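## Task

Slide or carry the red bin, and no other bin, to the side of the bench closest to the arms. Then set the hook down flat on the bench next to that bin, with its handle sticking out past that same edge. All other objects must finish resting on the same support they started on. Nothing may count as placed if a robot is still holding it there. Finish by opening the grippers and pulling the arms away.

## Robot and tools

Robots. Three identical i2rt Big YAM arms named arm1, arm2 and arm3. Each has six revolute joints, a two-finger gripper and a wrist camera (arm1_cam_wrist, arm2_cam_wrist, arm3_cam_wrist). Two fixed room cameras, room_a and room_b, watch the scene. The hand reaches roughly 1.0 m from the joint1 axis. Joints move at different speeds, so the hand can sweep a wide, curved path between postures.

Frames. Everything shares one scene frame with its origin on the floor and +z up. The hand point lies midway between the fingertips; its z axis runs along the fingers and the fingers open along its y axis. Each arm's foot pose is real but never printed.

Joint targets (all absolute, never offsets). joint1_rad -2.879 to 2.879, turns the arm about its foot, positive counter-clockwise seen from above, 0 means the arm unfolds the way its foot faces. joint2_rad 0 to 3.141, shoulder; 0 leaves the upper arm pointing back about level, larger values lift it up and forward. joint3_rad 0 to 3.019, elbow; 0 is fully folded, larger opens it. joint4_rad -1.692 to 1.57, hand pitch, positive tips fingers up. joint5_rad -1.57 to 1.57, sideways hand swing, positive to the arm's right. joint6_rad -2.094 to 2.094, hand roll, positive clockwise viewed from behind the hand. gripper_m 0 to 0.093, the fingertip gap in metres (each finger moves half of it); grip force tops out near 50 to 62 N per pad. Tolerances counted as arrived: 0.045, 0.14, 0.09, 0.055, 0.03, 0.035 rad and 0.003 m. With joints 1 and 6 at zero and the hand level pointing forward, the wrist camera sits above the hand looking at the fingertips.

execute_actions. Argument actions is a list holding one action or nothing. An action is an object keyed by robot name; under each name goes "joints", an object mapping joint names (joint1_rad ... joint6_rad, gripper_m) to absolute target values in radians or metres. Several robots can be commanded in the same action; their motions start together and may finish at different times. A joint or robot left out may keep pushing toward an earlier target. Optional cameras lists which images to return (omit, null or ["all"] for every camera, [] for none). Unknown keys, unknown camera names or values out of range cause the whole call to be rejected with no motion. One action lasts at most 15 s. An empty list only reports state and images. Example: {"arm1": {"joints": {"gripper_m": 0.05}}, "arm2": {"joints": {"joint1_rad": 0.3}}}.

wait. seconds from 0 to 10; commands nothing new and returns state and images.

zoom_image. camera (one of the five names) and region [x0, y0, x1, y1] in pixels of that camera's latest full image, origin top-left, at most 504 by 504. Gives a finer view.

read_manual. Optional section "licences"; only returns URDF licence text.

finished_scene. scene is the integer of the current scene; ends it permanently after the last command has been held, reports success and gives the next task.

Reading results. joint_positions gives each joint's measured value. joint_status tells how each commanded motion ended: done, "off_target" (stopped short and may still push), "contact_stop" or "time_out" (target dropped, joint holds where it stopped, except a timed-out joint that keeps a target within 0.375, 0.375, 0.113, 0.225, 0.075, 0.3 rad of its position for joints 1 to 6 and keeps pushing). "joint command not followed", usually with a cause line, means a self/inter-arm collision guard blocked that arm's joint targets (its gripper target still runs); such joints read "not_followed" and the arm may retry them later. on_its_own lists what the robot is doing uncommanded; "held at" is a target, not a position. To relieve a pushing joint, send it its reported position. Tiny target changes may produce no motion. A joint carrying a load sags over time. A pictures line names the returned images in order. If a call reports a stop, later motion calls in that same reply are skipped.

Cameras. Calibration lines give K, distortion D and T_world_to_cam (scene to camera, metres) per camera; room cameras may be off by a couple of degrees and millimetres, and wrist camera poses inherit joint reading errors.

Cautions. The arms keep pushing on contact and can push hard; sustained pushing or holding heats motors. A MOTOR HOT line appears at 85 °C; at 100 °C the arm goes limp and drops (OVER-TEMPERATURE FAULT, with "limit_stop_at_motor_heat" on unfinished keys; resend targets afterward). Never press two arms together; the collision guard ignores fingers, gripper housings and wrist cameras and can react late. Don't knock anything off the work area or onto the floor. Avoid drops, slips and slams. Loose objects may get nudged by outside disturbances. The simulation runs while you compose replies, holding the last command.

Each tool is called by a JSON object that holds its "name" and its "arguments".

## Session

{"name": "execute_actions", "arguments": {"actions": []}}

Scene clock: 0.00 s.
arm1.joint_positions: joint1_rad=+0.732 joint2_rad=+0.249 joint3_rad=+1.655 joint4_rad=-1.389 joint5_rad=-0.125 joint6_rad=+0.534 gripper_m=+0.095
arm1.joint_status: not commanded
arm1.hand: x=-0.8986 y=-0.0213 z=+1.4683 quat_wxyz=(-0.031, +0.586, -0.385, -0.712) (m; scene frame)
arm2.joint_positions: joint1_rad=+0.334 joint2_rad=+0.452 joint3_rad=+1.356 joint4_rad=-1.288 joint5_rad=-0.171 joint6_rad=+0.751 gripper_m=+0.095
arm2.joint_status: not commanded
arm2.hand: x=-0.0869 y=+0.1490 z=+1.2892 quat_wxyz=(-0.061, +0.497, -0.659, -0.561) (m; scene frame)
arm3.joint_positions: joint1_rad=+0.574 joint2_rad=+0.541 joint3_rad=+1.509 joint4_rad=-1.568 joint5_rad=+0.053 joint6_rad=+0.279 gripper_m=+0.094
arm3.joint_status: not commanded
arm3.hand: x=+0.8319 y=+0.1286 z=+1.3133 quat_wxyz=(-0.200, +0.690, -0.554, -0.421) (m; scene frame)
pictures: arm1_cam_wrist, arm2_cam_wrist, arm3_cam_wrist, room_a, room_b
camera_calibration (this result's frames):
arm1_cam_wrist: T_world_to_cam=[[0.493096, 0.712403, -0.499338, 1.19265], [0.224623, -0.658762, -0.718037, 1.24916], [-0.840476, 0.241899, -0.484855, 0.0892933], [0, 0, 0, 1]] pos_world=[-0.793633, -0.0483523, 1.53577]
arm2_cam_wrist: T_world_to_cam=[[0.725375, 0.113874, -0.67887, 0.919792], [-0.137568, -0.942344, -0.305061, 0.528494], [-0.674468, 0.314674, -0.667887, 0.879612], [0, 0, 0, 1]] pos_world=[-0.0012196, 0.116492, 1.37312]
arm3_cam_wrist: T_world_to_cam=[[0.927916, 0.314922, -0.199487, -0.551408], [0.244573, -0.918135, -0.311788, 0.328308], [-0.281345, 0.240524, -0.928974, 1.54662], [0, 0, 0, 1]] pos_world=[0.8665, 0.103082, 1.42914]
Images, in order (width x height): arm1_cam_wrist 504x504, arm2_cam_wrist 504x504, arm3_cam_wrist 504x504, room_a 504x504, room_b 504x504.

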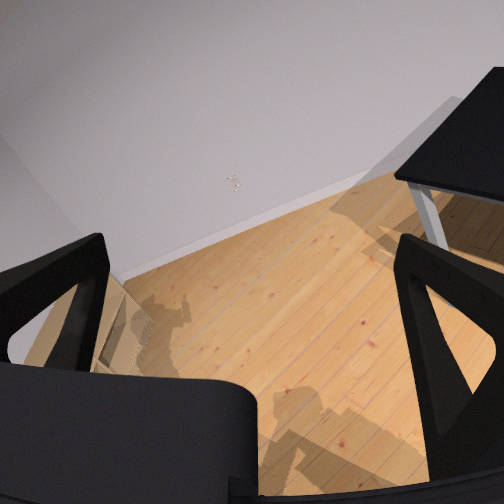

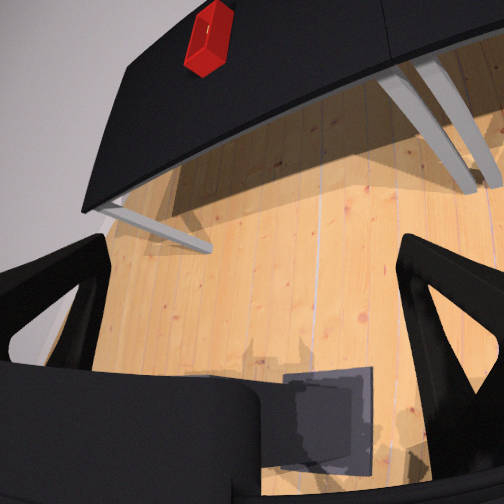

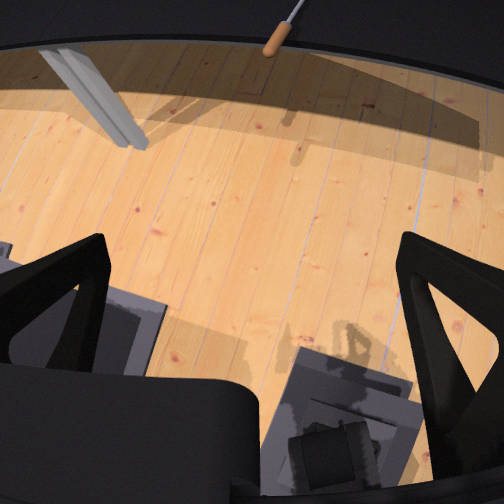

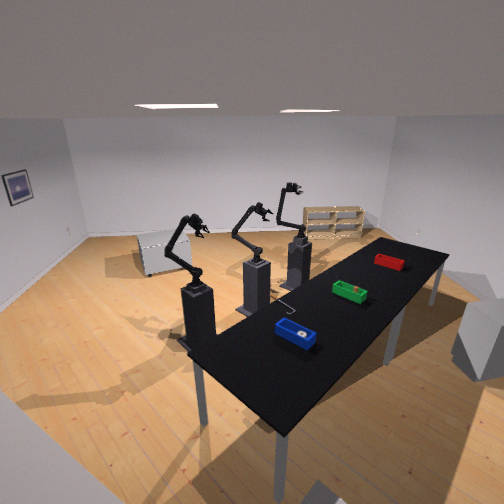

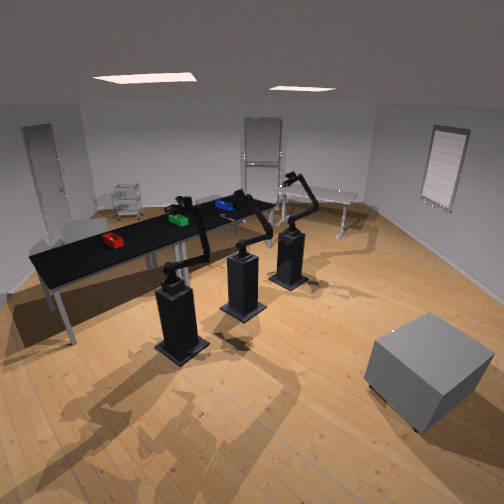

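{"name": "execute_actions", "arguments": {"actions": [{"arm1":{"joints":{"joint1_rad":-0.05,"joint2_rad":1.2,"joint3_rad":1.4,"joint4_rad":-0.45,"joint5_rad":0,"joint6_rad":0}},"arm2":{"joints":{"joint1_rad":-0.80,"joint2_rad":2.40,"joint3_rad":1.60,"joint4_rad":0.83,"joint5_rad":-0.61,"joint6_rad":0}},"arm3":{"joints":{"joint1_rad":0.524,"joint3_rad":1.355,"joint4_rad":-1.2,"joint5_rad":0.166,"joint6_rad":-0.39}}}]}}

Scene clock: 7.23 s.
arm1.joint_positions: joint1_rad=-0.056 joint2_rad=+1.216 joint3_rad=+1.385 joint4_rad=-0.471 joint5_rad=+0.000 joint6_rad=+0.008 gripper_m=+0.095
arm1.joint_status: all done
arm1.hand: x=-0.9178 y=+0.5729 z=+1.2946 quat_wxyz=(-0.408, +0.577, -0.565, -0.427) (m; scene frame)
arm2.joint_positions: joint1_rad=-0.797 joint2_rad=+2.389 joint3_rad=+1.596 joint4_rad=+0.806 joint5_rad=-0.608 joint6_rad=+0.008 gripper_m=+0.095
arm2.joint_status: all done
arm2.hand: x=+0.5101 y=+0.6593 z=+0.7963 quat_wxyz=(-0.544, +0.451, -0.536, -0.461) (m; scene frame)
arm3.joint_positions: joint1_rad=+0.535 joint2_rad=+0.547 joint3_rad=+1.350 joint4_rad=-1.219 joint5_rad=+0.163 joint6_rad=-0.381 gripper_m=+0.094
arm3.joint_status: all done
arm3.hand: x=+0.8214 y=+0.2020 z=+1.3155 quat_wxyz=(-0.418, +0.769, -0.329, -0.356) (m; scene frame)
pictures: arm1_cam_wrist, arm2_cam_wrist, arm3_cam_wrist, room_a, room_b
camera_calibration (this result's frames):
arm1_cam_wrist: T_world_to_cam=[[0.999099, 0.0424301, 0.000521275, 0.893123], [0.0342157, -0.798288, -0.601304, 1.27417], [-0.0250973, 0.60078, -0.79902, 0.794648], [0, 0, 0, 1]] pos_world=[-0.915971, 0.501852, 1.40064]
arm2_cam_wrist: T_world_to_cam=[[0.984289, -0.176393, -0.00774289, -0.381051], [-0.105613, -0.553053, -0.826425, 1.08331], [0.141494, 0.814259, -0.562994, -0.0366158], [0, 0, 0, 1]] pos_world=[0.494657, 0.561726, 0.871707]
arm3_cam_wrist: T_world_to_cam=[[0.800811, 0.444986, 0.400861, -1.2759], [0.592524, -0.686172, -0.421999, 0.211283], [0.0872761, 0.575461, -0.813159, 1.00521], [0, 0, 0, 1]] pos_world=[0.808837, 0.134273, 1.41802]
Images, in order (width x height): arm1_cam_wrist 504x504, arm2_cam_wrist 504x504, arm3_cam_wrist 504x504, room_a 504x504, room_b 504x504.

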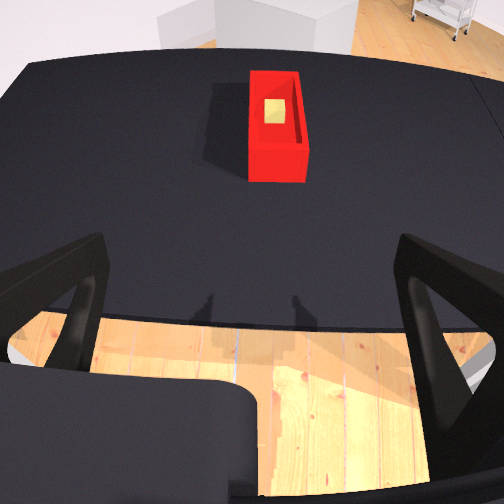

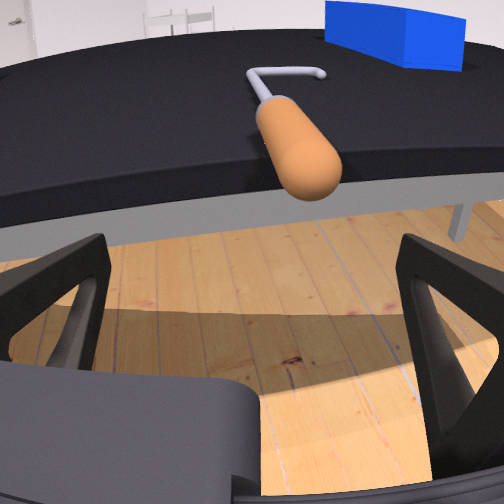

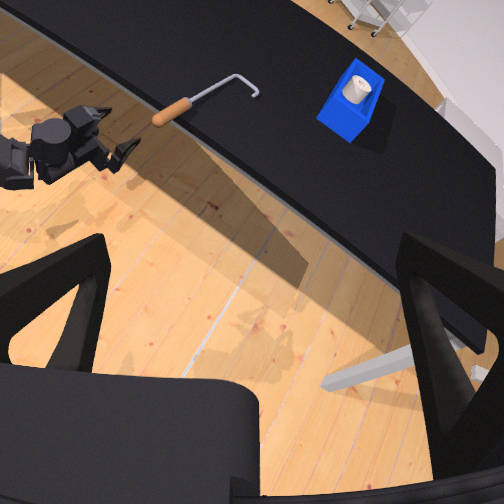

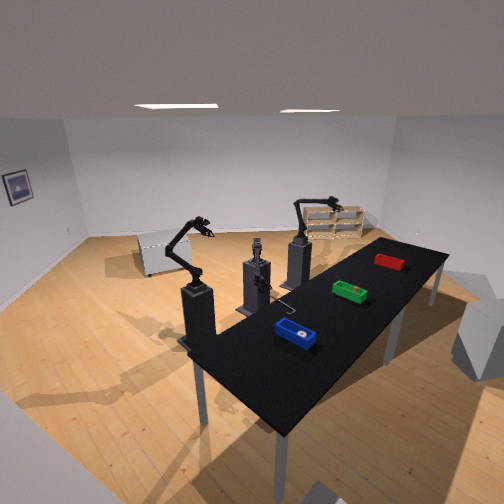

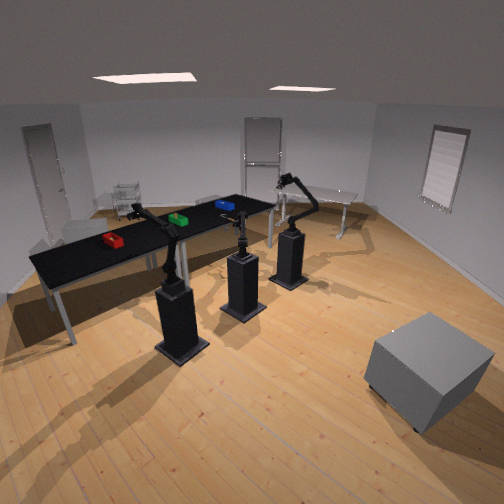

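{"name": "zoom_image", "arguments": {"camera": "arm2_cam_wrist", "region": [210, 50, 380, 220]}}

{"name": "zoom_image", "arguments": {"camera": "arm3_cam_wrist", "region": [80, 50, 300, 190]}}

Region (210, 50, 380, 220) of arm2_cam_wrist's 504x504 image, scaled by 2.965, with more detail than that image has.

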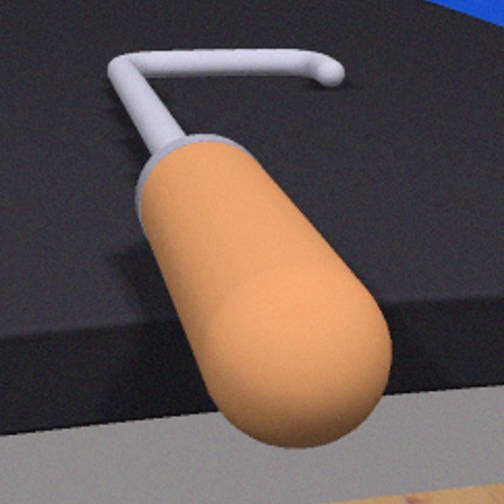

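Region (80, 50, 300, 190) of arm3_cam_wrist's 504x504 image, scaled by 2.291, with more detail than that image has; it fills the top 321 rows of this view, and the rest is white.

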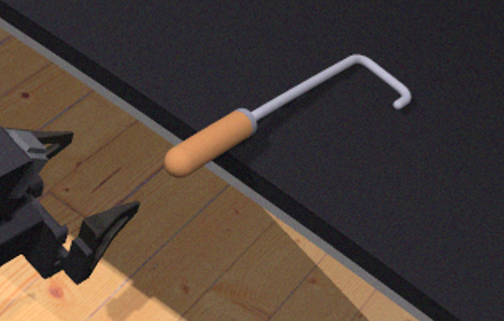

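{"name": "execute_actions", "arguments": {"actions": [{"arm2":{"joints":{"joint2_rad":2.575,"joint3_rad":2.02,"joint4_rad":0.58,"joint5_rad":-0.712}}}], "cameras": ["arm2_cam_wrist","arm3_cam_wrist"]}}

Scene clock: 19.33 s.
arm1.joint_positions: joint1_rad=-0.056 joint2_rad=+1.216 joint3_rad=+1.385 joint4_rad=-0.471 joint5_rad=+0.000 joint6_rad=+0.008 gripper_m=+0.095
arm1.joint_status: not commanded
arm1.hand: x=-0.9178 y=+0.5729 z=+1.2946 quat_wxyz=(-0.408, +0.577, -0.565, -0.427) (m; scene frame)
arm2.joint_positions: joint1_rad=-0.797 joint2_rad=+2.574 joint3_rad=+1.986 joint4_rad=+0.594 joint5_rad=-0.707 joint6_rad=+0.008 gripper_m=+0.095
arm2.joint_status: all done
arm2.hand: x=+0.5511 y=+0.7203 z=+0.7918 quat_wxyz=(-0.518, +0.478, -0.516, -0.487) (m; scene frame)
arm3.joint_positions: joint1_rad=+0.535 joint2_rad=+0.547 joint3_rad=+1.350 joint4_rad=-1.219 joint5_rad=+0.163 joint6_rad=-0.381 gripper_m=+0.094
arm3.joint_status: not commanded
arm3.hand: x=+0.8214 y=+0.2020 z=+1.3155 quat_wxyz=(-0.418, +0.769, -0.329, -0.356) (m; scene frame)
pictures: arm2_cam_wrist, arm3_cam_wrist
camera_calibration (this result's frames):
arm2_cam_wrist: T_world_to_cam=[[0.996892, -0.0780889, -0.01038, -0.486362], [-0.0529091, -0.566095, -0.82264, 1.09495], [0.058363, 0.820633, -0.568468, -0.0490606], [0, 0, 0, 1]] pos_world=[0.545647, 0.62213, 0.867815]
arm3_cam_wrist: T_world_to_cam=[[0.800811, 0.444986, 0.400861, -1.2759], [0.592524, -0.686172, -0.421999, 0.211283], [0.0872761, 0.575461, -0.813159, 1.00521], [0, 0, 0, 1]] pos_world=[0.808837, 0.134273, 1.41802]
Images, in order (width x height): arm2_cam_wrist 504x504, arm3_cam_wrist 504x504.

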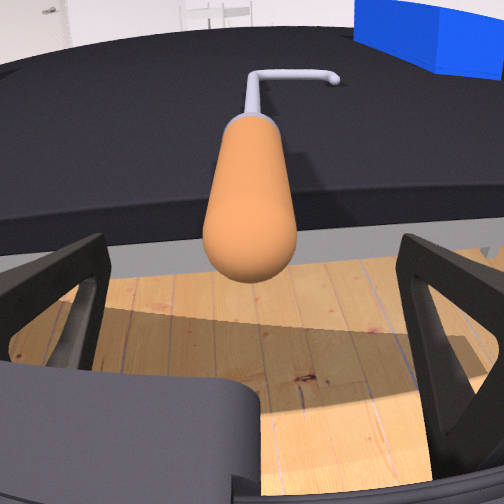

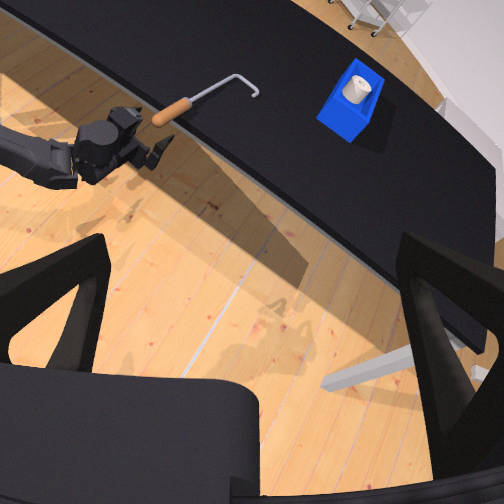

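{"name": "execute_actions", "arguments": {"actions": [{"arm2":{"joints":{"joint1_rad":-0.748,"joint2_rad":2.725,"joint3_rad":2.335,"joint4_rad":0.41,"joint5_rad":-0.653,"joint6_rad":1.575}}}], "cameras": ["arm2_cam_wrist","arm3_cam_wrist"]}}

{"name": "zoom_image", "arguments": {"camera": "arm3_cam_wrist", "region": [80, 50, 300, 190]}}

Scene clock: 45.93 s.
arm1.joint_positions: joint1_rad=-0.056 joint2_rad=+1.216 joint3_rad=+1.385 joint4_rad=-0.471 joint5_rad=+0.000 joint6_rad=+0.008 gripper_m=+0.095
arm1.joint_status: not commanded
arm1.hand: x=-0.9178 y=+0.5729 z=+1.2946 quat_wxyz=(-0.408, +0.577, -0.565, -0.427) (m; scene frame)
arm2.joint_positions: joint1_rad=-0.742 joint2_rad=+2.702 joint3_rad=+2.286 joint4_rad=+0.425 joint5_rad=-0.657 joint6_rad=+1.566 gripper_m=+0.095
arm2.joint_status: all done
arm2.hand: x=+0.5508 y=+0.7847 z=+0.8046 quat_wxyz=(-0.026, -0.020, -0.702, -0.712) (m; scene frame)
arm3.joint_positions: joint1_rad=+0.535 joint2_rad=+0.547 joint3_rad=+1.350 joint4_rad=-1.219 joint5_rad=+0.163 joint6_rad=-0.381 gripper_m=+0.094
arm3.joint_status: not commanded
arm3.hand: x=+0.8214 y=+0.2020 z=+1.3155 quat_wxyz=(-0.418, +0.769, -0.329, -0.356) (m; scene frame)
pictures: arm2_cam_wrist, arm3_cam_wrist
camera_calibration (this result's frames):
arm2_cam_wrist: T_world_to_cam=[[0.00495709, 0.00588645, -0.99997, 0.795822], [-0.852147, -0.523252, -0.00730448, 0.892526], [-0.52328, 0.852158, 0.00242232, -0.258307], [0, 0, 0, 1]] pos_world=[0.621451, 0.68245, 0.802943]
arm3_cam_wrist: T_world_to_cam=[[0.800811, 0.444986, 0.400861, -1.2759], [0.592524, -0.686172, -0.421999, 0.211283], [0.0872761, 0.575461, -0.813159, 1.00521], [0, 0, 0, 1]] pos_world=[0.808837, 0.134273, 1.41802]
Images, in order (width x height): arm2_cam_wrist 504x504, arm3_cam_wrist 504x504.

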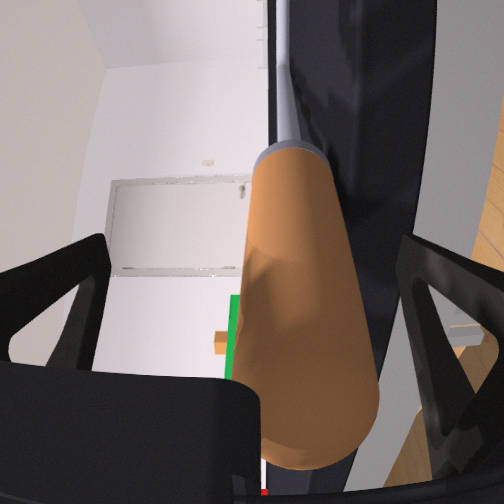

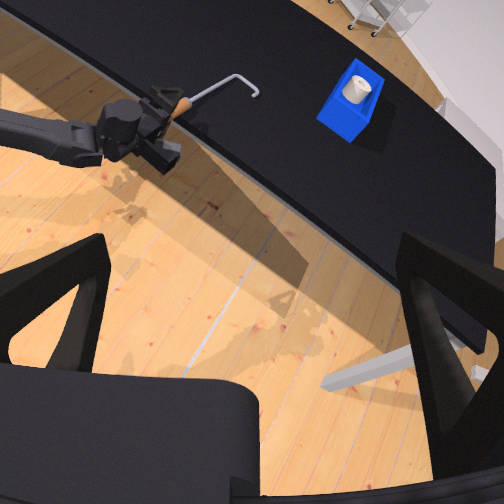

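Region (80, 50, 300, 190) of arm3_cam_wrist's 504x504 image, scaled by 2.291, with more detail than that image has; it fills the top 321 rows of this view, and the rest is white.

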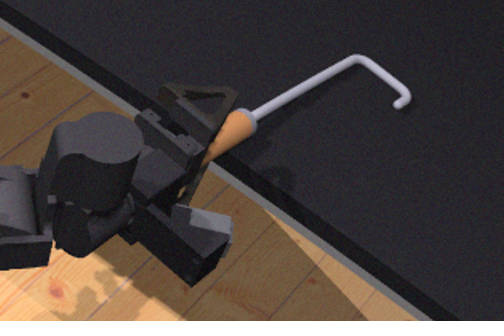

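{"name": "execute_actions", "arguments": {"actions": [{"arm2":{"joints":{"joint1_rad":-0.757,"joint2_rad":2.755,"joint3_rad":2.30,"gripper_m":0.065}}}], "cameras": ["arm2_cam_wrist"]}}

Scene clock: 48.83 s.
arm1.joint_positions: joint1_rad=-0.056 joint2_rad=+1.216 joint3_rad=+1.385 joint4_rad=-0.471 joint5_rad=+0.000 joint6_rad=+0.008 gripper_m=+0.095
arm1.joint_status: not commanded
arm1.hand: x=-0.9178 y=+0.5729 z=+1.2946 quat_wxyz=(-0.408, +0.577, -0.565, -0.427) (m; scene frame)
arm2.joint_positions: joint1_rad=-0.749 joint2_rad=+2.710 joint3_rad=+2.286 joint4_rad=+0.425 joint5_rad=-0.657 joint6_rad=+1.567 gripper_m=+0.065
arm2.joint_status: all done
arm2.hand: x=+0.5558 y=+0.7806 z=+0.7968 quat_wxyz=(-0.026, -0.024, -0.704, -0.709) (m; scene frame)
arm3.joint_positions: joint1_rad=+0.535 joint2_rad=+0.547 joint3_rad=+1.350 joint4_rad=-1.219 joint5_rad=+0.163 joint6_rad=-0.381 gripper_m=+0.094
arm3.joint_status: not commanded
arm3.hand: x=+0.8214 y=+0.2020 z=+1.3155 quat_wxyz=(-0.418, +0.769, -0.329, -0.356) (m; scene frame)
pictures: arm2_cam_wrist
camera_calibration (this result's frames):
arm2_cam_wrist: T_world_to_cam=[[-0.0014042, -0.000364636, -0.999999, 0.796406], [-0.855707, -0.517459, 0.00139027, 0.885146], [-0.517459, 0.855708, 0.000414595, -0.25656], [0, 0, 0, 1]] pos_world=[0.625784, 0.677858, 0.795281]
Images, in order (width x height): arm2_cam_wrist 504x504.

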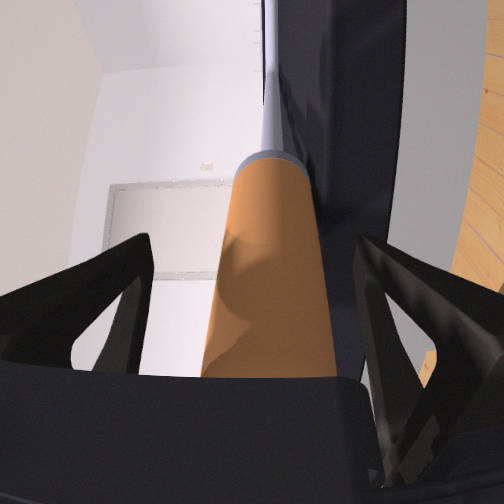

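{"name": "execute_actions", "arguments": {"actions": [{"arm2":{"joints":{"joint1_rad":-0.749,"gripper_m":0.0}}}], "cameras": []}}

{"name": "execute_actions", "arguments": {"actions": [{"arm2":{"joints":{"joint2_rad":2.42,"joint4_rad":0.24}}}], "cameras": ["arm2_cam_wrist","room_a"]}}

Scene clock: 52.33 s.
arm1.joint_positions: joint1_rad=-0.056 joint2_rad=+1.216 joint3_rad=+1.385 joint4_rad=-0.471 joint5_rad=+0.000 joint6_rad=+0.008 gripper_m=+0.095
arm1.joint_status: not commanded
arm1.hand: x=-0.9178 y=+0.5729 z=+1.2946 quat_wxyz=(-0.408, +0.577, -0.565, -0.427) (m; scene frame)
arm2.joint_positions: joint1_rad=-0.749 joint2_rad=+2.716 joint3_rad=+2.286 joint4_rad=+0.422 joint5_rad=-0.656 joint6_rad=+1.568 gripper_m=+0.030
arm2.joint_status: gripper_m off_target (ended at +0.030, target +0.000); the others done
arm2.hand: x=+0.5558 y=+0.7803 z=+0.7912 quat_wxyz=(-0.025, -0.027, -0.706, -0.707) (m; scene frame)
arm3.joint_positions: joint1_rad=+0.535 joint2_rad=+0.547 joint3_rad=+1.350 joint4_rad=-1.219 joint5_rad=+0.163 joint6_rad=-0.381 gripper_m=+0.094
arm3.joint_status: not commanded
arm3.hand: x=+0.8214 y=+0.2020 z=+1.3155 quat_wxyz=(-0.418, +0.769, -0.329, -0.356) (m; scene frame)
pictures: none
No camera images: the call's "cameras" was empty. Leave "cameras" out to get every camera's image.

Scene clock: 53.90 s.
arm1.joint_positions: joint1_rad=-0.056 joint2_rad=+1.216 joint3_rad=+1.385 joint4_rad=-0.471 joint5_rad=+0.000 joint6_rad=+0.008 gripper_m=+0.095
arm1.joint_status: not commanded
arm1.hand: x=-0.9178 y=+0.5729 z=+1.2946 quat_wxyz=(-0.408, +0.577, -0.565, -0.427) (m; scene frame)
arm2.joint_positions: joint1_rad=-0.749 joint2_rad=+2.452 joint3_rad=+2.275 joint4_rad=+0.230 joint5_rad=-0.654 joint6_rad=+1.571 gripper_m=+0.030
arm2.joint_status: all done
arm2.hand: x=+0.5504 y=+0.7721 z=+0.9888 quat_wxyz=(-0.037, -0.015, -0.690, -0.723) (m; scene frame)
arm3.joint_positions: joint1_rad=+0.535 joint2_rad=+0.547 joint3_rad=+1.350 joint4_rad=-1.219 joint5_rad=+0.163 joint6_rad=-0.381 gripper_m=+0.094
arm3.joint_status: not commanded
arm3.hand: x=+0.8214 y=+0.2020 z=+1.3155 quat_wxyz=(-0.418, +0.769, -0.329, -0.356) (m; scene frame)
pictures: arm2_cam_wrist, room_a
camera_calibration (this result's frames):
arm2_cam_wrist: T_world_to_cam=[[0.0285628, 0.0377407, -0.998879, 0.941329], [-0.856556, -0.514182, -0.0439205, 0.918572], [-0.515264, 0.85685, 0.0176405, -0.271348], [0, 0, 0, 1]] pos_world=[0.620105, 0.669292, 0.985405]
Images, in order (width x height): arm2_cam_wrist 504x504, room_a 504x504.

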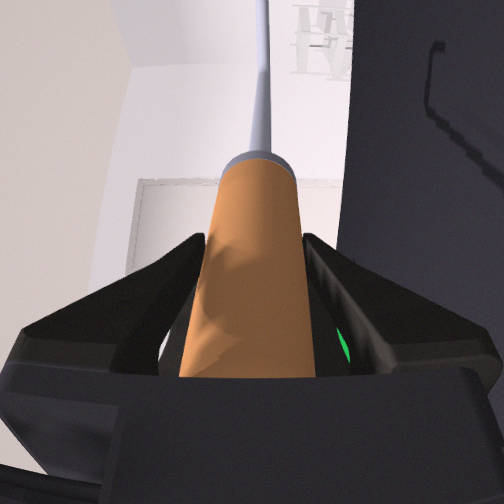

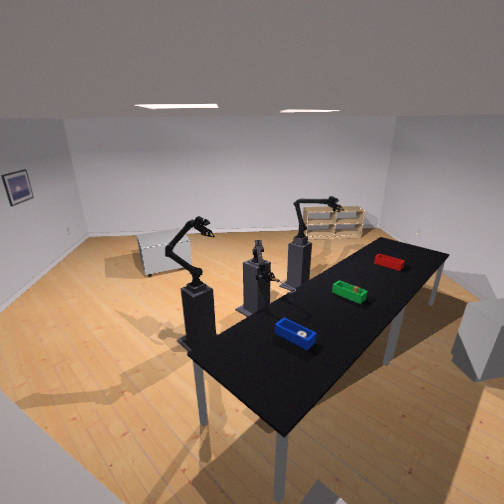

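{"name": "execute_actions", "arguments": {"actions": [{"arm2":{"joints":{"joint1_rad":-0.41,"joint5_rad":-0.33,"joint2_rad":2.19,"joint3_rad":1.97,"joint4_rad":0.33}}}], "cameras": ["arm2_cam_wrist"]}}

{"name": "execute_actions", "arguments": {"actions": [{"arm2":{"joints":{"joint1_rad":-0.07,"joint5_rad":0.0}}}], "cameras": ["arm2_cam_wrist"]}}

{"name": "execute_actions", "arguments": {"actions": [{"arm2":{"joints":{"joint1_rad":0.27,"joint5_rad":0.33}},"arm1":{"joints":{"joint1_rad":-0.3}}}], "cameras": ["arm2_cam_wrist"]}}

{"name": "execute_actions", "arguments": {"actions": [{"arm2":{"joints":{"joint1_rad":0.614,"joint5_rad":0.668}}}], "cameras": ["arm2_cam_wrist","arm1_cam_wrist"]}}

Scene clock: 61.33 s.
arm1.joint_positions: joint1_rad=-0.056 joint2_rad=+1.216 joint3_rad=+1.385 joint4_rad=-0.471 joint5_rad=+0.000 joint6_rad=+0.008 gripper_m=+0.095
arm1.joint_status: not commanded
arm1.hand: x=-0.9178 y=+0.5729 z=+1.2946 quat_wxyz=(-0.408, +0.577, -0.565, -0.427) (m; scene frame)
arm2.joint_positions: joint1_rad=-0.406 joint2_rad=+2.271 joint3_rad=+1.953 joint4_rad=+0.271 joint5_rad=-0.328 joint6_rad=+1.572 gripper_m=+0.030
arm2.joint_status: joint4_rad time_out (moved +0.042 of +0.100); the others done
arm2.on_its_own: joint4_rad reads +0.271 and still pushes toward +0.330 since a time_out
arm2.hand: x=+0.2937 y=+0.8697 z=+0.9736 quat_wxyz=(-0.013, -0.027, -0.719, -0.694) (m; scene frame)
arm3.joint_positions: joint1_rad=+0.535 joint2_rad=+0.547 joint3_rad=+1.350 joint4_rad=-1.219 joint5_rad=+0.163 joint6_rad=-0.381 gripper_m=+0.094
arm3.joint_status: not commanded
arm3.hand: x=+0.8214 y=+0.2020 z=+1.3155 quat_wxyz=(-0.418, +0.769, -0.329, -0.356) (m; scene frame)
pictures: arm2_cam_wrist
camera_calibration (this result's frames):
arm2_cam_wrist: T_world_to_cam=[[-0.0249288, -0.0439827, -0.998721, 1.01649], [-0.847506, -0.528922, 0.0444475, 0.672402], [-0.5302, 0.84753, -0.0240902, -0.43387], [0, 0, 0, 1]] pos_world=[0.365167, 0.768074, 0.974851]
Images, in order (width x height): arm2_cam_wrist 504x504.

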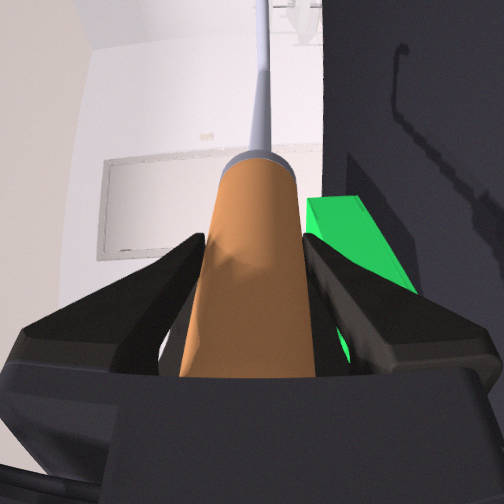

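not run: a stop came earlier in this reply.

not run: a stop came earlier in this reply.

not run: a stop came earlier in this reply.

{"name": "execute_actions", "arguments": {"actions": [{"arm2":{"joints":{"joint1_rad":-0.07,"joint5_rad":0.0,"joint2_rad":2.13,"joint4_rad":0.30}}}], "cameras": ["arm2_cam_wrist"]}}

{"name": "execute_actions", "arguments": {"actions": [{"arm2":{"joints":{"joint1_rad":0.27,"joint5_rad":0.33}},"arm1":{"joints":{"joint1_rad":-0.3}}}], "cameras": ["arm2_cam_wrist"]}}

{"name": "execute_actions", "arguments": {"actions": [{"arm2":{"joints":{"joint1_rad":0.614,"joint5_rad":0.668,"joint2_rad":2.33,"joint4_rad":0.44}}}], "cameras": ["arm2_cam_wrist","arm1_cam_wrist"]}}

Scene clock: 66.17 s.
arm1.joint_positions: joint1_rad=-0.056 joint2_rad=+1.216 joint3_rad=+1.385 joint4_rad=-0.471 joint5_rad=+0.000 joint6_rad=+0.008 gripper_m=+0.095
arm1.joint_status: not commanded
arm1.hand: x=-0.9178 y=+0.5729 z=+1.2946 quat_wxyz=(-0.408, +0.577, -0.565, -0.427) (m; scene frame)
arm2.joint_positions: joint1_rad=-0.067 joint2_rad=+2.206 joint3_rad=+1.946 joint4_rad=+0.271 joint5_rad=+0.001 joint6_rad=+1.572 gripper_m=+0.030
arm2.joint_status: all done
arm2.hand: x=+0.0434 y=+0.9141 z=+1.0280 quat_wxyz=(-0.016, -0.018, -0.700, -0.713) (m; scene frame)
arm3.joint_positions: joint1_rad=+0.535 joint2_rad=+0.547 joint3_rad=+1.350 joint4_rad=-1.219 joint5_rad=+0.163 joint6_rad=-0.381 gripper_m=+0.094
arm3.joint_status: not commanded
arm3.hand: x=+0.8214 y=+0.2020 z=+1.3155 quat_wxyz=(-0.418, +0.769, -0.329, -0.356) (m; scene frame)
pictures: arm2_cam_wrist
camera_calibration (this result's frames):
arm2_cam_wrist: T_world_to_cam=[[-0.00689793, 0.0101334, -0.999925, 1.01753], [-0.843195, -0.537608, 0.000368537, 0.534324], [-0.537564, 0.843134, 0.0122528, -0.635914], [0, 0, 0, 1]] pos_world=[0.115713, 0.813107, 1.02504]
Images, in order (width x height): arm2_cam_wrist 504x504.

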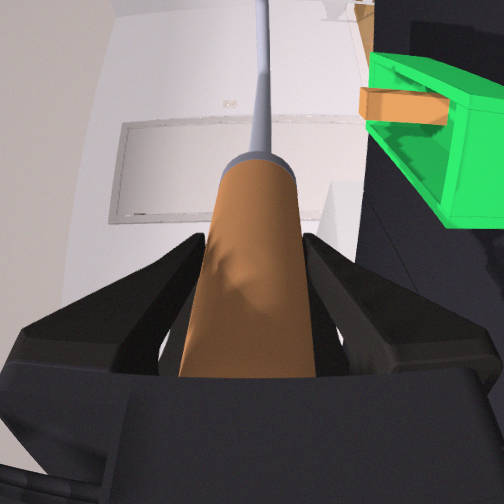

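Scene clock: 68.27 s.
arm1.joint_positions: joint1_rad=-0.306 joint2_rad=+1.216 joint3_rad=+1.385 joint4_rad=-0.471 joint5_rad=+0.001 joint6_rad=+0.007 gripper_m=+0.095
arm1.joint_status: all done
arm1.hand: x=-0.7773 y=+0.5596 z=+1.2942 quat_wxyz=(-0.459, +0.502, -0.632, -0.371) (m; scene frame)
arm2.joint_positions: joint1_rad=+0.272 joint2_rad=+2.206 joint3_rad=+1.946 joint4_rad=+0.271 joint5_rad=+0.332 joint6_rad=+1.572 gripper_m=+0.030
arm2.joint_status: all done
arm2.hand: x=-0.2075 y=+0.8836 z=+1.0282 quat_wxyz=(-0.012, -0.016, -0.701, -0.713) (m; scene frame)
arm3.joint_positions: joint1_rad=+0.535 joint2_rad=+0.547 joint3_rad=+1.350 joint4_rad=-1.219 joint5_rad=+0.163 joint6_rad=-0.381 gripper_m=+0.094
arm3.joint_status: not commanded
arm3.hand: x=+0.8214 y=+0.2020 z=+1.3155 quat_wxyz=(-0.418, +0.769, -0.329, -0.356) (m; scene frame)
pictures: arm2_cam_wrist
camera_calibration (this result's frames):
arm2_cam_wrist: T_world_to_cam=[[-0.0105954, 0.00962095, -0.999898, 1.01592], [-0.838412, -0.545025, 0.00364001, 0.31056], [-0.544934, 0.838365, 0.0138411, -0.744031], [0, 0, 0, 1]] pos_world=[-0.134306, 0.783258, 1.02499]
Images, in order (width x height): arm2_cam_wrist 504x504.

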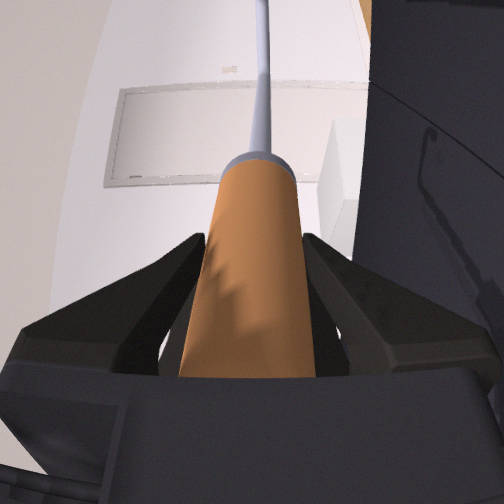

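Scene clock: 70.40 s.
arm1.joint_positions: joint1_rad=-0.306 joint2_rad=+1.216 joint3_rad=+1.385 joint4_rad=-0.471 joint5_rad=+0.001 joint6_rad=+0.007 gripper_m=+0.095
arm1.joint_status: not commanded
arm1.hand: x=-0.7773 y=+0.5596 z=+1.2942 quat_wxyz=(-0.459, +0.502, -0.632, -0.371) (m; scene frame)
arm2.joint_positions: joint1_rad=+0.617 joint2_rad=+2.380 joint3_rad=+1.939 joint4_rad=+0.395 joint5_rad=+0.669 joint6_rad=+1.572 gripper_m=+0.030
arm2.joint_status: all done
arm2.hand: x=-0.4481 y=+0.7845 z=+0.8986 quat_wxyz=(-0.020, -0.003, -0.717, -0.697) (m; scene frame)
arm3.joint_positions: joint1_rad=+0.535 joint2_rad=+0.547 joint3_rad=+1.350 joint4_rad=-1.219 joint5_rad=+0.163 joint6_rad=-0.381 gripper_m=+0.094
arm3.joint_status: not commanded
arm3.hand: x=+0.8214 y=+0.2020 z=+1.3155 quat_wxyz=(-0.418, +0.769, -0.329, -0.356) (m; scene frame)
pictures: arm1_cam_wrist, arm2_cam_wrist
camera_calibration (this result's frames):
arm1_cam_wrist: T_world_to_cam=[[0.978407, -0.20666, 0.0033388, 0.872968], [-0.163255, -0.78262, -0.600711, 1.0955], [0.126756, 0.587195, -0.799459, 0.932039], [0, 0, 0, 1]] pos_world=[-0.793414, 0.490476, 1.40029]
arm2_cam_wrist: T_world_to_cam=[[0.0198093, -0.0378344, -0.999088, 0.934905], [-0.834467, -0.551041, 0.00432199, 0.061227], [-0.550701, 0.83362, -0.0424873, -0.738448], [0, 0, 0, 1]] pos_world=[-0.374092, 0.684695, 0.902413]
Images, in order (width x height): arm1_cam_wrist 504x504, arm2_cam_wrist 504x504.

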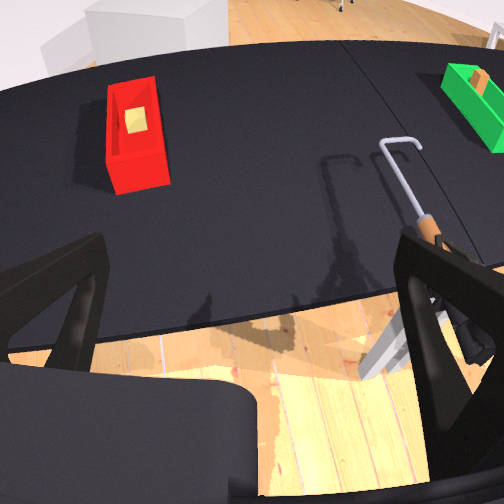

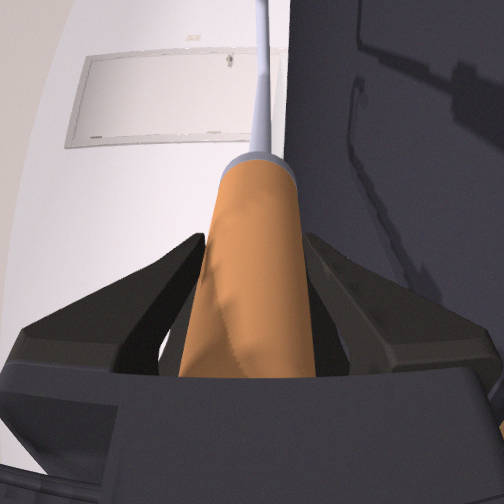

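{"name": "execute_actions", "arguments": {"actions": []}}

Scene clock: 85.23 s.
arm1.joint_positions: joint1_rad=-0.306 joint2_rad=+1.216 joint3_rad=+1.385 joint4_rad=-0.471 joint5_rad=+0.001 joint6_rad=+0.007 gripper_m=+0.095
arm1.joint_status: not commanded
arm1.hand: x=-0.7773 y=+0.5596 z=+1.2942 quat_wxyz=(-0.459, +0.502, -0.632, -0.371) (m; scene frame)
arm2.joint_positions: joint1_rad=+0.617 joint2_rad=+2.380 joint3_rad=+1.939 joint4_rad=+0.395 joint5_rad=+0.669 joint6_rad=+1.572 gripper_m=+0.030
arm2.joint_status: all done
arm2.hand: x=-0.4481 y=+0.7845 z=+0.8986 quat_wxyz=(-0.020, -0.003, -0.717, -0.697) (m; scene frame)
arm3.joint_positions: joint1_rad=+0.535 joint2_rad=+0.547 joint3_rad=+1.350 joint4_rad=-1.219 joint5_rad=+0.163 joint6_rad=-0.381 gripper_m=+0.094
arm3.joint_status: not commanded
arm3.hand: x=+0.8214 y=+0.2020 z=+1.3155 quat_wxyz=(-0.418, +0.769, -0.329, -0.356) (m; scene frame)
pictures: arm1_cam_wrist, arm2_cam_wrist, arm3_cam_wrist, room_a, room_b
camera_calibration (this result's frames):
arm1_cam_wrist: T_world_to_cam=[[0.978407, -0.20666, 0.0033388, 0.872968], [-0.163255, -0.78262, -0.600711, 1.0955], [0.126756, 0.587195, -0.799459, 0.932039], [0, 0, 0, 1]] pos_world=[-0.793414, 0.490476, 1.40029]
arm2_cam_wrist: T_world_to_cam=[[0.0198093, -0.0378344, -0.999088, 0.934905], [-0.834467, -0.551041, 0.00432199, 0.061227], [-0.550701, 0.83362, -0.0424873, -0.738448], [0, 0, 0, 1]] pos_world=[-0.374092, 0.684695, 0.902413]
arm3_cam_wrist: T_world_to_cam=[[0.800811, 0.444986, 0.400861, -1.2759], [0.592524, -0.686172, -0.421999, 0.211283], [0.0872761, 0.575461, -0.813159, 1.00521], [0, 0, 0, 1]] pos_world=[0.808837, 0.134273, 1.41802]
Images, in order (width x height): arm1_cam_wrist 504x504, arm2_cam_wrist 504x504, arm3_cam_wrist 504x504, room_a 504x504, room_b 504x504.

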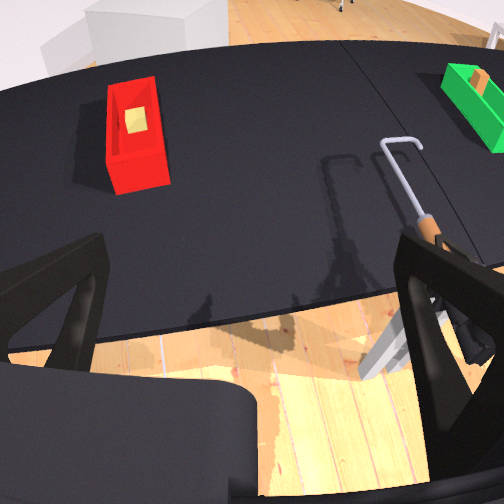

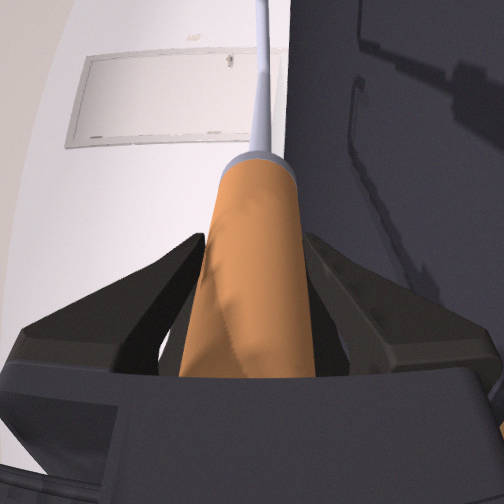

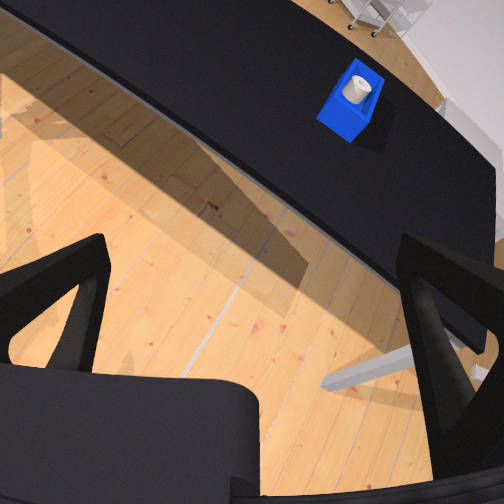

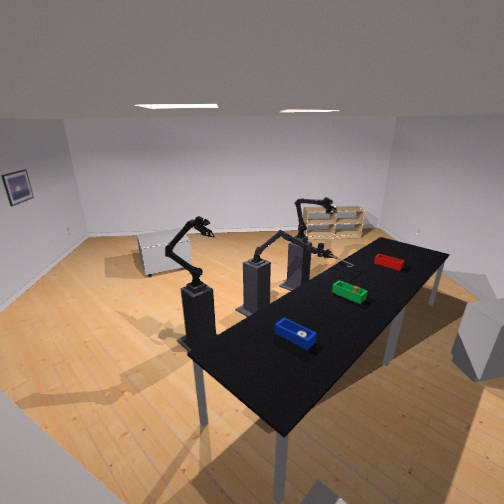

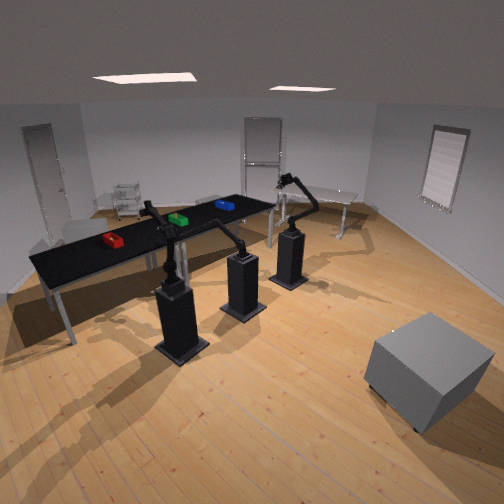

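{"name": "execute_actions", "arguments": {"actions": [{"arm2":{"joints":{"joint2_rad":2.46,"joint3_rad":1.915,"joint4_rad":0.58}}}], "cameras": ["arm2_cam_wrist","arm1_cam_wrist"]}}

Scene clock: 91.13 s.
arm1.joint_positions: joint1_rad=-0.306 joint2_rad=+1.216 joint3_rad=+1.385 joint4_rad=-0.471 joint5_rad=+0.001 joint6_rad=+0.007 gripper_m=+0.095
arm1.joint_status: not commanded
arm1.hand: x=-0.7773 y=+0.5596 z=+1.2942 quat_wxyz=(-0.459, +0.502, -0.632, -0.371) (m; scene frame)
arm2.joint_positions: joint1_rad=+0.617 joint2_rad=+2.489 joint3_rad=+1.891 joint4_rad=+0.531 joint5_rad=+0.668 joint6_rad=+1.572 gripper_m=+0.030
arm2.joint_status: all done
arm2.hand: x=-0.4430 y=+0.7780 z=+0.8054 quat_wxyz=(-0.024, +0.002, -0.723, -0.690) (m; scene frame)
arm3.joint_positions: joint1_rad=+0.535 joint2_rad=+0.547 joint3_rad=+1.350 joint4_rad=-1.219 joint5_rad=+0.163 joint6_rad=-0.381 gripper_m=+0.094
arm3.joint_status: not commanded
arm3.hand: x=+0.8214 y=+0.2020 z=+1.3155 quat_wxyz=(-0.418, +0.769, -0.329, -0.356) (m; scene frame)
pictures: arm1_cam_wrist, arm2_cam_wrist
camera_calibration (this result's frames):
arm1_cam_wrist: T_world_to_cam=[[0.978407, -0.20666, 0.0033388, 0.872968], [-0.163255, -0.78262, -0.600711, 1.0955], [0.126756, 0.587195, -0.799459, 0.932039], [0, 0, 0, 1]] pos_world=[-0.793414, 0.490476, 1.40029]
arm2_cam_wrist: T_world_to_cam=[[0.0325683, -0.0555873, -0.997923, 0.859977], [-0.834348, -0.551227, 0.00347514, 0.0631479], [-0.550275, 0.832502, -0.0643317, -0.715606], [0, 0, 0, 1]] pos_world=[-0.369101, 0.678355, 0.811935]
Images, in order (width x height): arm1_cam_wrist 504x504, arm2_cam_wrist 504x504.

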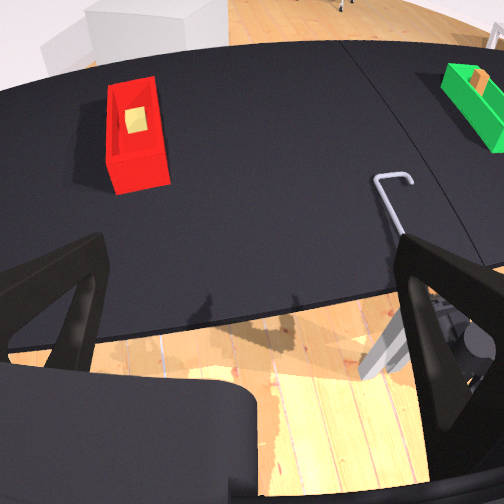

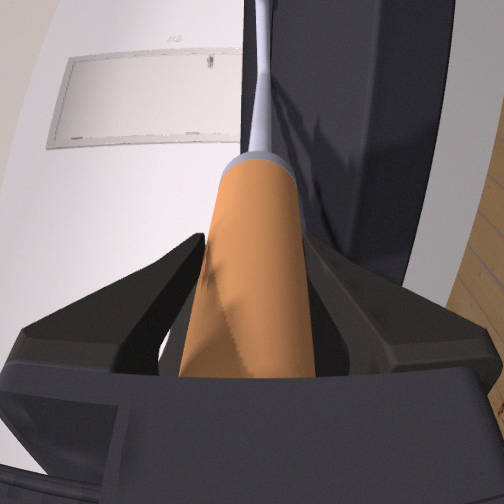

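{"name": "execute_actions", "arguments": {"actions": [{"arm2":{"joints":{"joint2_rad":2.54,"joint4_rad":0.625}}}], "cameras": ["arm2_cam_wrist"]}}

Scene clock: 100.73 s.
arm1.joint_positions: joint1_rad=-0.306 joint2_rad=+1.216 joint3_rad=+1.385 joint4_rad=-0.471 joint5_rad=+0.001 joint6_rad=+0.007 gripper_m=+0.095
arm1.joint_status: not commanded
arm1.hand: x=-0.7773 y=+0.5596 z=+1.2942 quat_wxyz=(-0.459, +0.502, -0.632, -0.371) (m; scene frame)
arm2.joint_positions: joint1_rad=+0.617 joint2_rad=+2.522 joint3_rad=+1.891 joint4_rad=+0.598 joint5_rad=+0.668 joint6_rad=+1.573 gripper_m=+0.030
arm2.joint_status: all done
arm2.hand: x=-0.4423 y=+0.7771 z=+0.7914 quat_wxyz=(-0.017, -0.006, -0.714, -0.700) (m; scene frame)
arm3.joint_positions: joint1_rad=+0.535 joint2_rad=+0.547 joint3_rad=+1.350 joint4_rad=-1.219 joint5_rad=+0.163 joint6_rad=-0.381 gripper_m=+0.094
arm3.joint_status: not commanded
arm3.hand: x=+0.8214 y=+0.2020 z=+1.3155 quat_wxyz=(-0.418, +0.769, -0.329, -0.356) (m; scene frame)
pictures: arm2_cam_wrist
camera_calibration (this result's frames):
arm2_cam_wrist: T_world_to_cam=[[0.0115693, -0.0276984, -0.999549, 0.816187], [-0.834207, -0.551423, 0.00562488, 0.0618096], [-0.55133, 0.833766, -0.0294857, -0.744388], [0, 0, 0, 1]] pos_world=[-0.368284, 0.677336, 0.793522]
Images, in order (width x height): arm2_cam_wrist 504x504.

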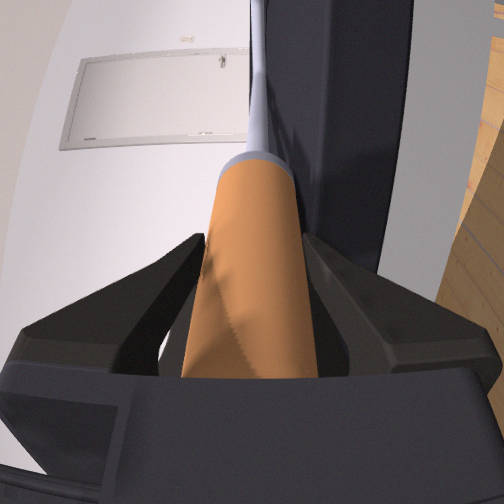

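{"name": "execute_actions", "arguments": {"actions": [{"arm2":{"joints":{"gripper_m":0.075}}}], "cameras": ["arm2_cam_wrist"]}}

Scene clock: 102.83 s.
arm1.joint_positions: joint1_rad=-0.306 joint2_rad=+1.216 joint3_rad=+1.385 joint4_rad=-0.471 joint5_rad=+0.001 joint6_rad=+0.007 gripper_m=+0.095
arm1.joint_status: not commanded
arm1.hand: x=-0.7773 y=+0.5596 z=+1.2942 quat_wxyz=(-0.459, +0.502, -0.632, -0.371) (m; scene frame)
arm2.joint_positions: joint1_rad=+0.617 joint2_rad=+2.522 joint3_rad=+1.891 joint4_rad=+0.601 joint5_rad=+0.668 joint6_rad=+1.573 gripper_m=+0.075
arm2.joint_status: all done
arm2.hand: x=-0.4423 y=+0.7771 z=+0.7920 quat_wxyz=(-0.016, -0.006, -0.713, -0.701) (m; scene frame)
arm3.joint_positions: joint1_rad=+0.535 joint2_rad=+0.547 joint3_rad=+1.350 joint4_rad=-1.219 joint5_rad=+0.163 joint6_rad=-0.381 gripper_m=+0.094
arm3.joint_status: not commanded
arm3.hand: x=+0.8214 y=+0.2020 z=+1.3155 quat_wxyz=(-0.418, +0.769, -0.329, -0.356) (m; scene frame)
pictures: arm2_cam_wrist
camera_calibration (this result's frames):
arm2_cam_wrist: T_world_to_cam=[[0.00975521, -0.0252459, -0.999634, 0.814182], [-0.834192, -0.551444, 0.00578608, 0.0616987], [-0.551388, 0.83383, -0.0264394, -0.746873], [0, 0, 0, 1]] pos_world=[-0.368291, 0.677343, 0.79378]
Images, in order (width x height): arm2_cam_wrist 504x504.

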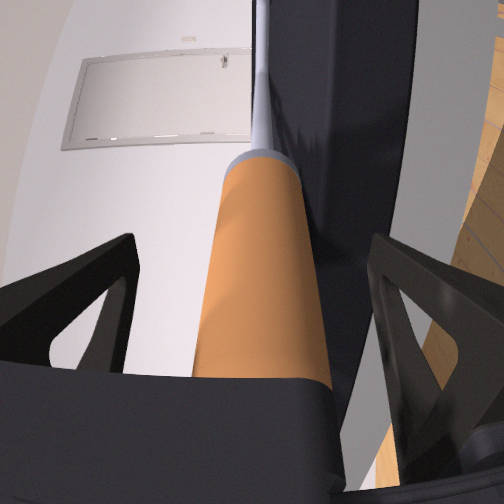

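{"name": "execute_actions", "arguments": {"actions": [{"arm2":{"joints":{"gripper_m":0.093,"joint2_rad":2.38,"joint3_rad":1.69,"joint4_rad":0.78}}}], "cameras": ["arm2_cam_wrist"]}}

{"name": "execute_actions", "arguments": {"actions": [{"arm2":{"joints":{"joint2_rad":2.2,"joint3_rad":1.3,"joint4_rad":0.95}}}], "cameras": ["arm2_cam_wrist"]}}

Scene clock: 109.20 s.
arm1.joint_positions: joint1_rad=-0.306 joint2_rad=+1.216 joint3_rad=+1.385 joint4_rad=-0.471 joint5_rad=+0.001 joint6_rad=+0.007 gripper_m=+0.095
arm1.joint_status: not commanded
arm1.hand: x=-0.7773 y=+0.5596 z=+1.2942 quat_wxyz=(-0.459, +0.502, -0.632, -0.371) (m; scene frame)
arm2.joint_positions: joint1_rad=+0.617 joint2_rad=+2.405 joint3_rad=+1.694 joint4_rad=+0.755 joint5_rad=+0.668 joint6_rad=+1.573 gripper_m=+0.093
arm2.joint_status: all done
arm2.hand: x=-0.4181 y=+0.7443 z=+0.8228 quat_wxyz=(+0.000, -0.022, -0.692, -0.722) (m; scene frame)
arm3.joint_positions: joint1_rad=+0.535 joint2_rad=+0.547 joint3_rad=+1.350 joint4_rad=-1.219 joint5_rad=+0.163 joint6_rad=-0.381 gripper_m=+0.094
arm3.joint_status: not commanded
arm3.hand: x=+0.8214 y=+0.2020 z=+1.3155 quat_wxyz=(-0.418, +0.769, -0.329, -0.356) (m; scene frame)
pictures: arm2_cam_wrist
camera_calibration (this result's frames):
arm2_cam_wrist: T_world_to_cam=[[-0.0344727, 0.0345341, -0.998809, 0.780224], [-0.833738, -0.552076, 0.00968731, 0.0610409], [-0.551084, 0.833078, 0.047824, -0.765762], [0, 0, 0, 1]] pos_world=[-0.34421, 0.644694, 0.815325]
Images, in order (width x height): arm2_cam_wrist 504x504.

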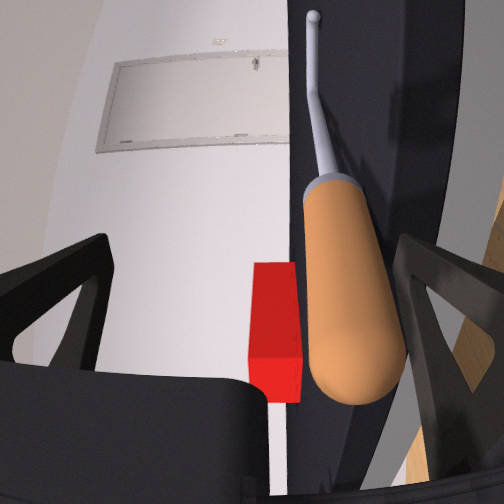

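Scene clock: 110.50 s.
arm1.joint_positions: joint1_rad=-0.306 joint2_rad=+1.216 joint3_rad=+1.385 joint4_rad=-0.471 joint5_rad=+0.001 joint6_rad=+0.007 gripper_m=+0.095
arm1.joint_status: not commanded
arm1.hand: x=-0.7773 y=+0.5596 z=+1.2942 quat_wxyz=(-0.459, +0.502, -0.632, -0.371) (m; scene frame)
arm2.joint_positions: joint1_rad=+0.617 joint2_rad=+2.187 joint3_rad=+1.300 joint4_rad=+0.933 joint5_rad=+0.668 joint6_rad=+1.573 gripper_m=+0.093
arm2.joint_status: all done
arm2.hand: x=-0.3585 y=+0.6636 z=+0.8408 quat_wxyz=(+0.000, -0.022, -0.692, -0.722) (m; scene frame)
arm3.joint_positions: joint1_rad=+0.535 joint2_rad=+0.547 joint3_rad=+1.350 joint4_rad=-1.219 joint5_rad=+0.163 joint6_rad=-0.381 gripper_m=+0.094
arm3.joint_status: not commanded
arm3.hand: x=+0.8214 y=+0.2020 z=+1.3155 quat_wxyz=(-0.418, +0.769, -0.329, -0.356) (m; scene frame)
pictures: arm2_cam_wrist
camera_calibration (this result's frames):
arm2_cam_wrist: T_world_to_cam=[[-0.034926, 0.0351467, -0.998772, 0.802499], [-0.833732, -0.552084, 0.009727, 0.0660109], [-0.551063, 0.833048, 0.048585, -0.667157], [0, 0, 0, 1]] pos_world=[-0.284582, 0.564012, 0.833285]
Images, in order (width x height): arm2_cam_wrist 504x504.

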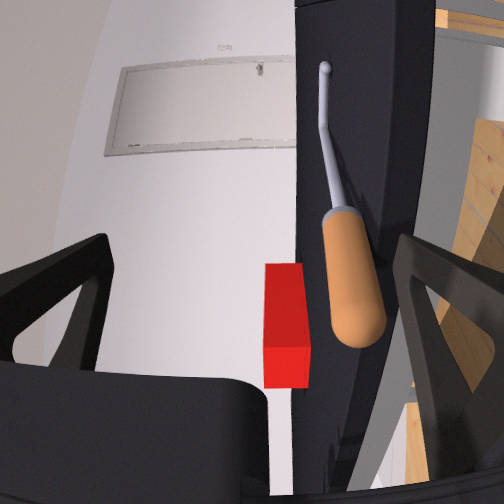

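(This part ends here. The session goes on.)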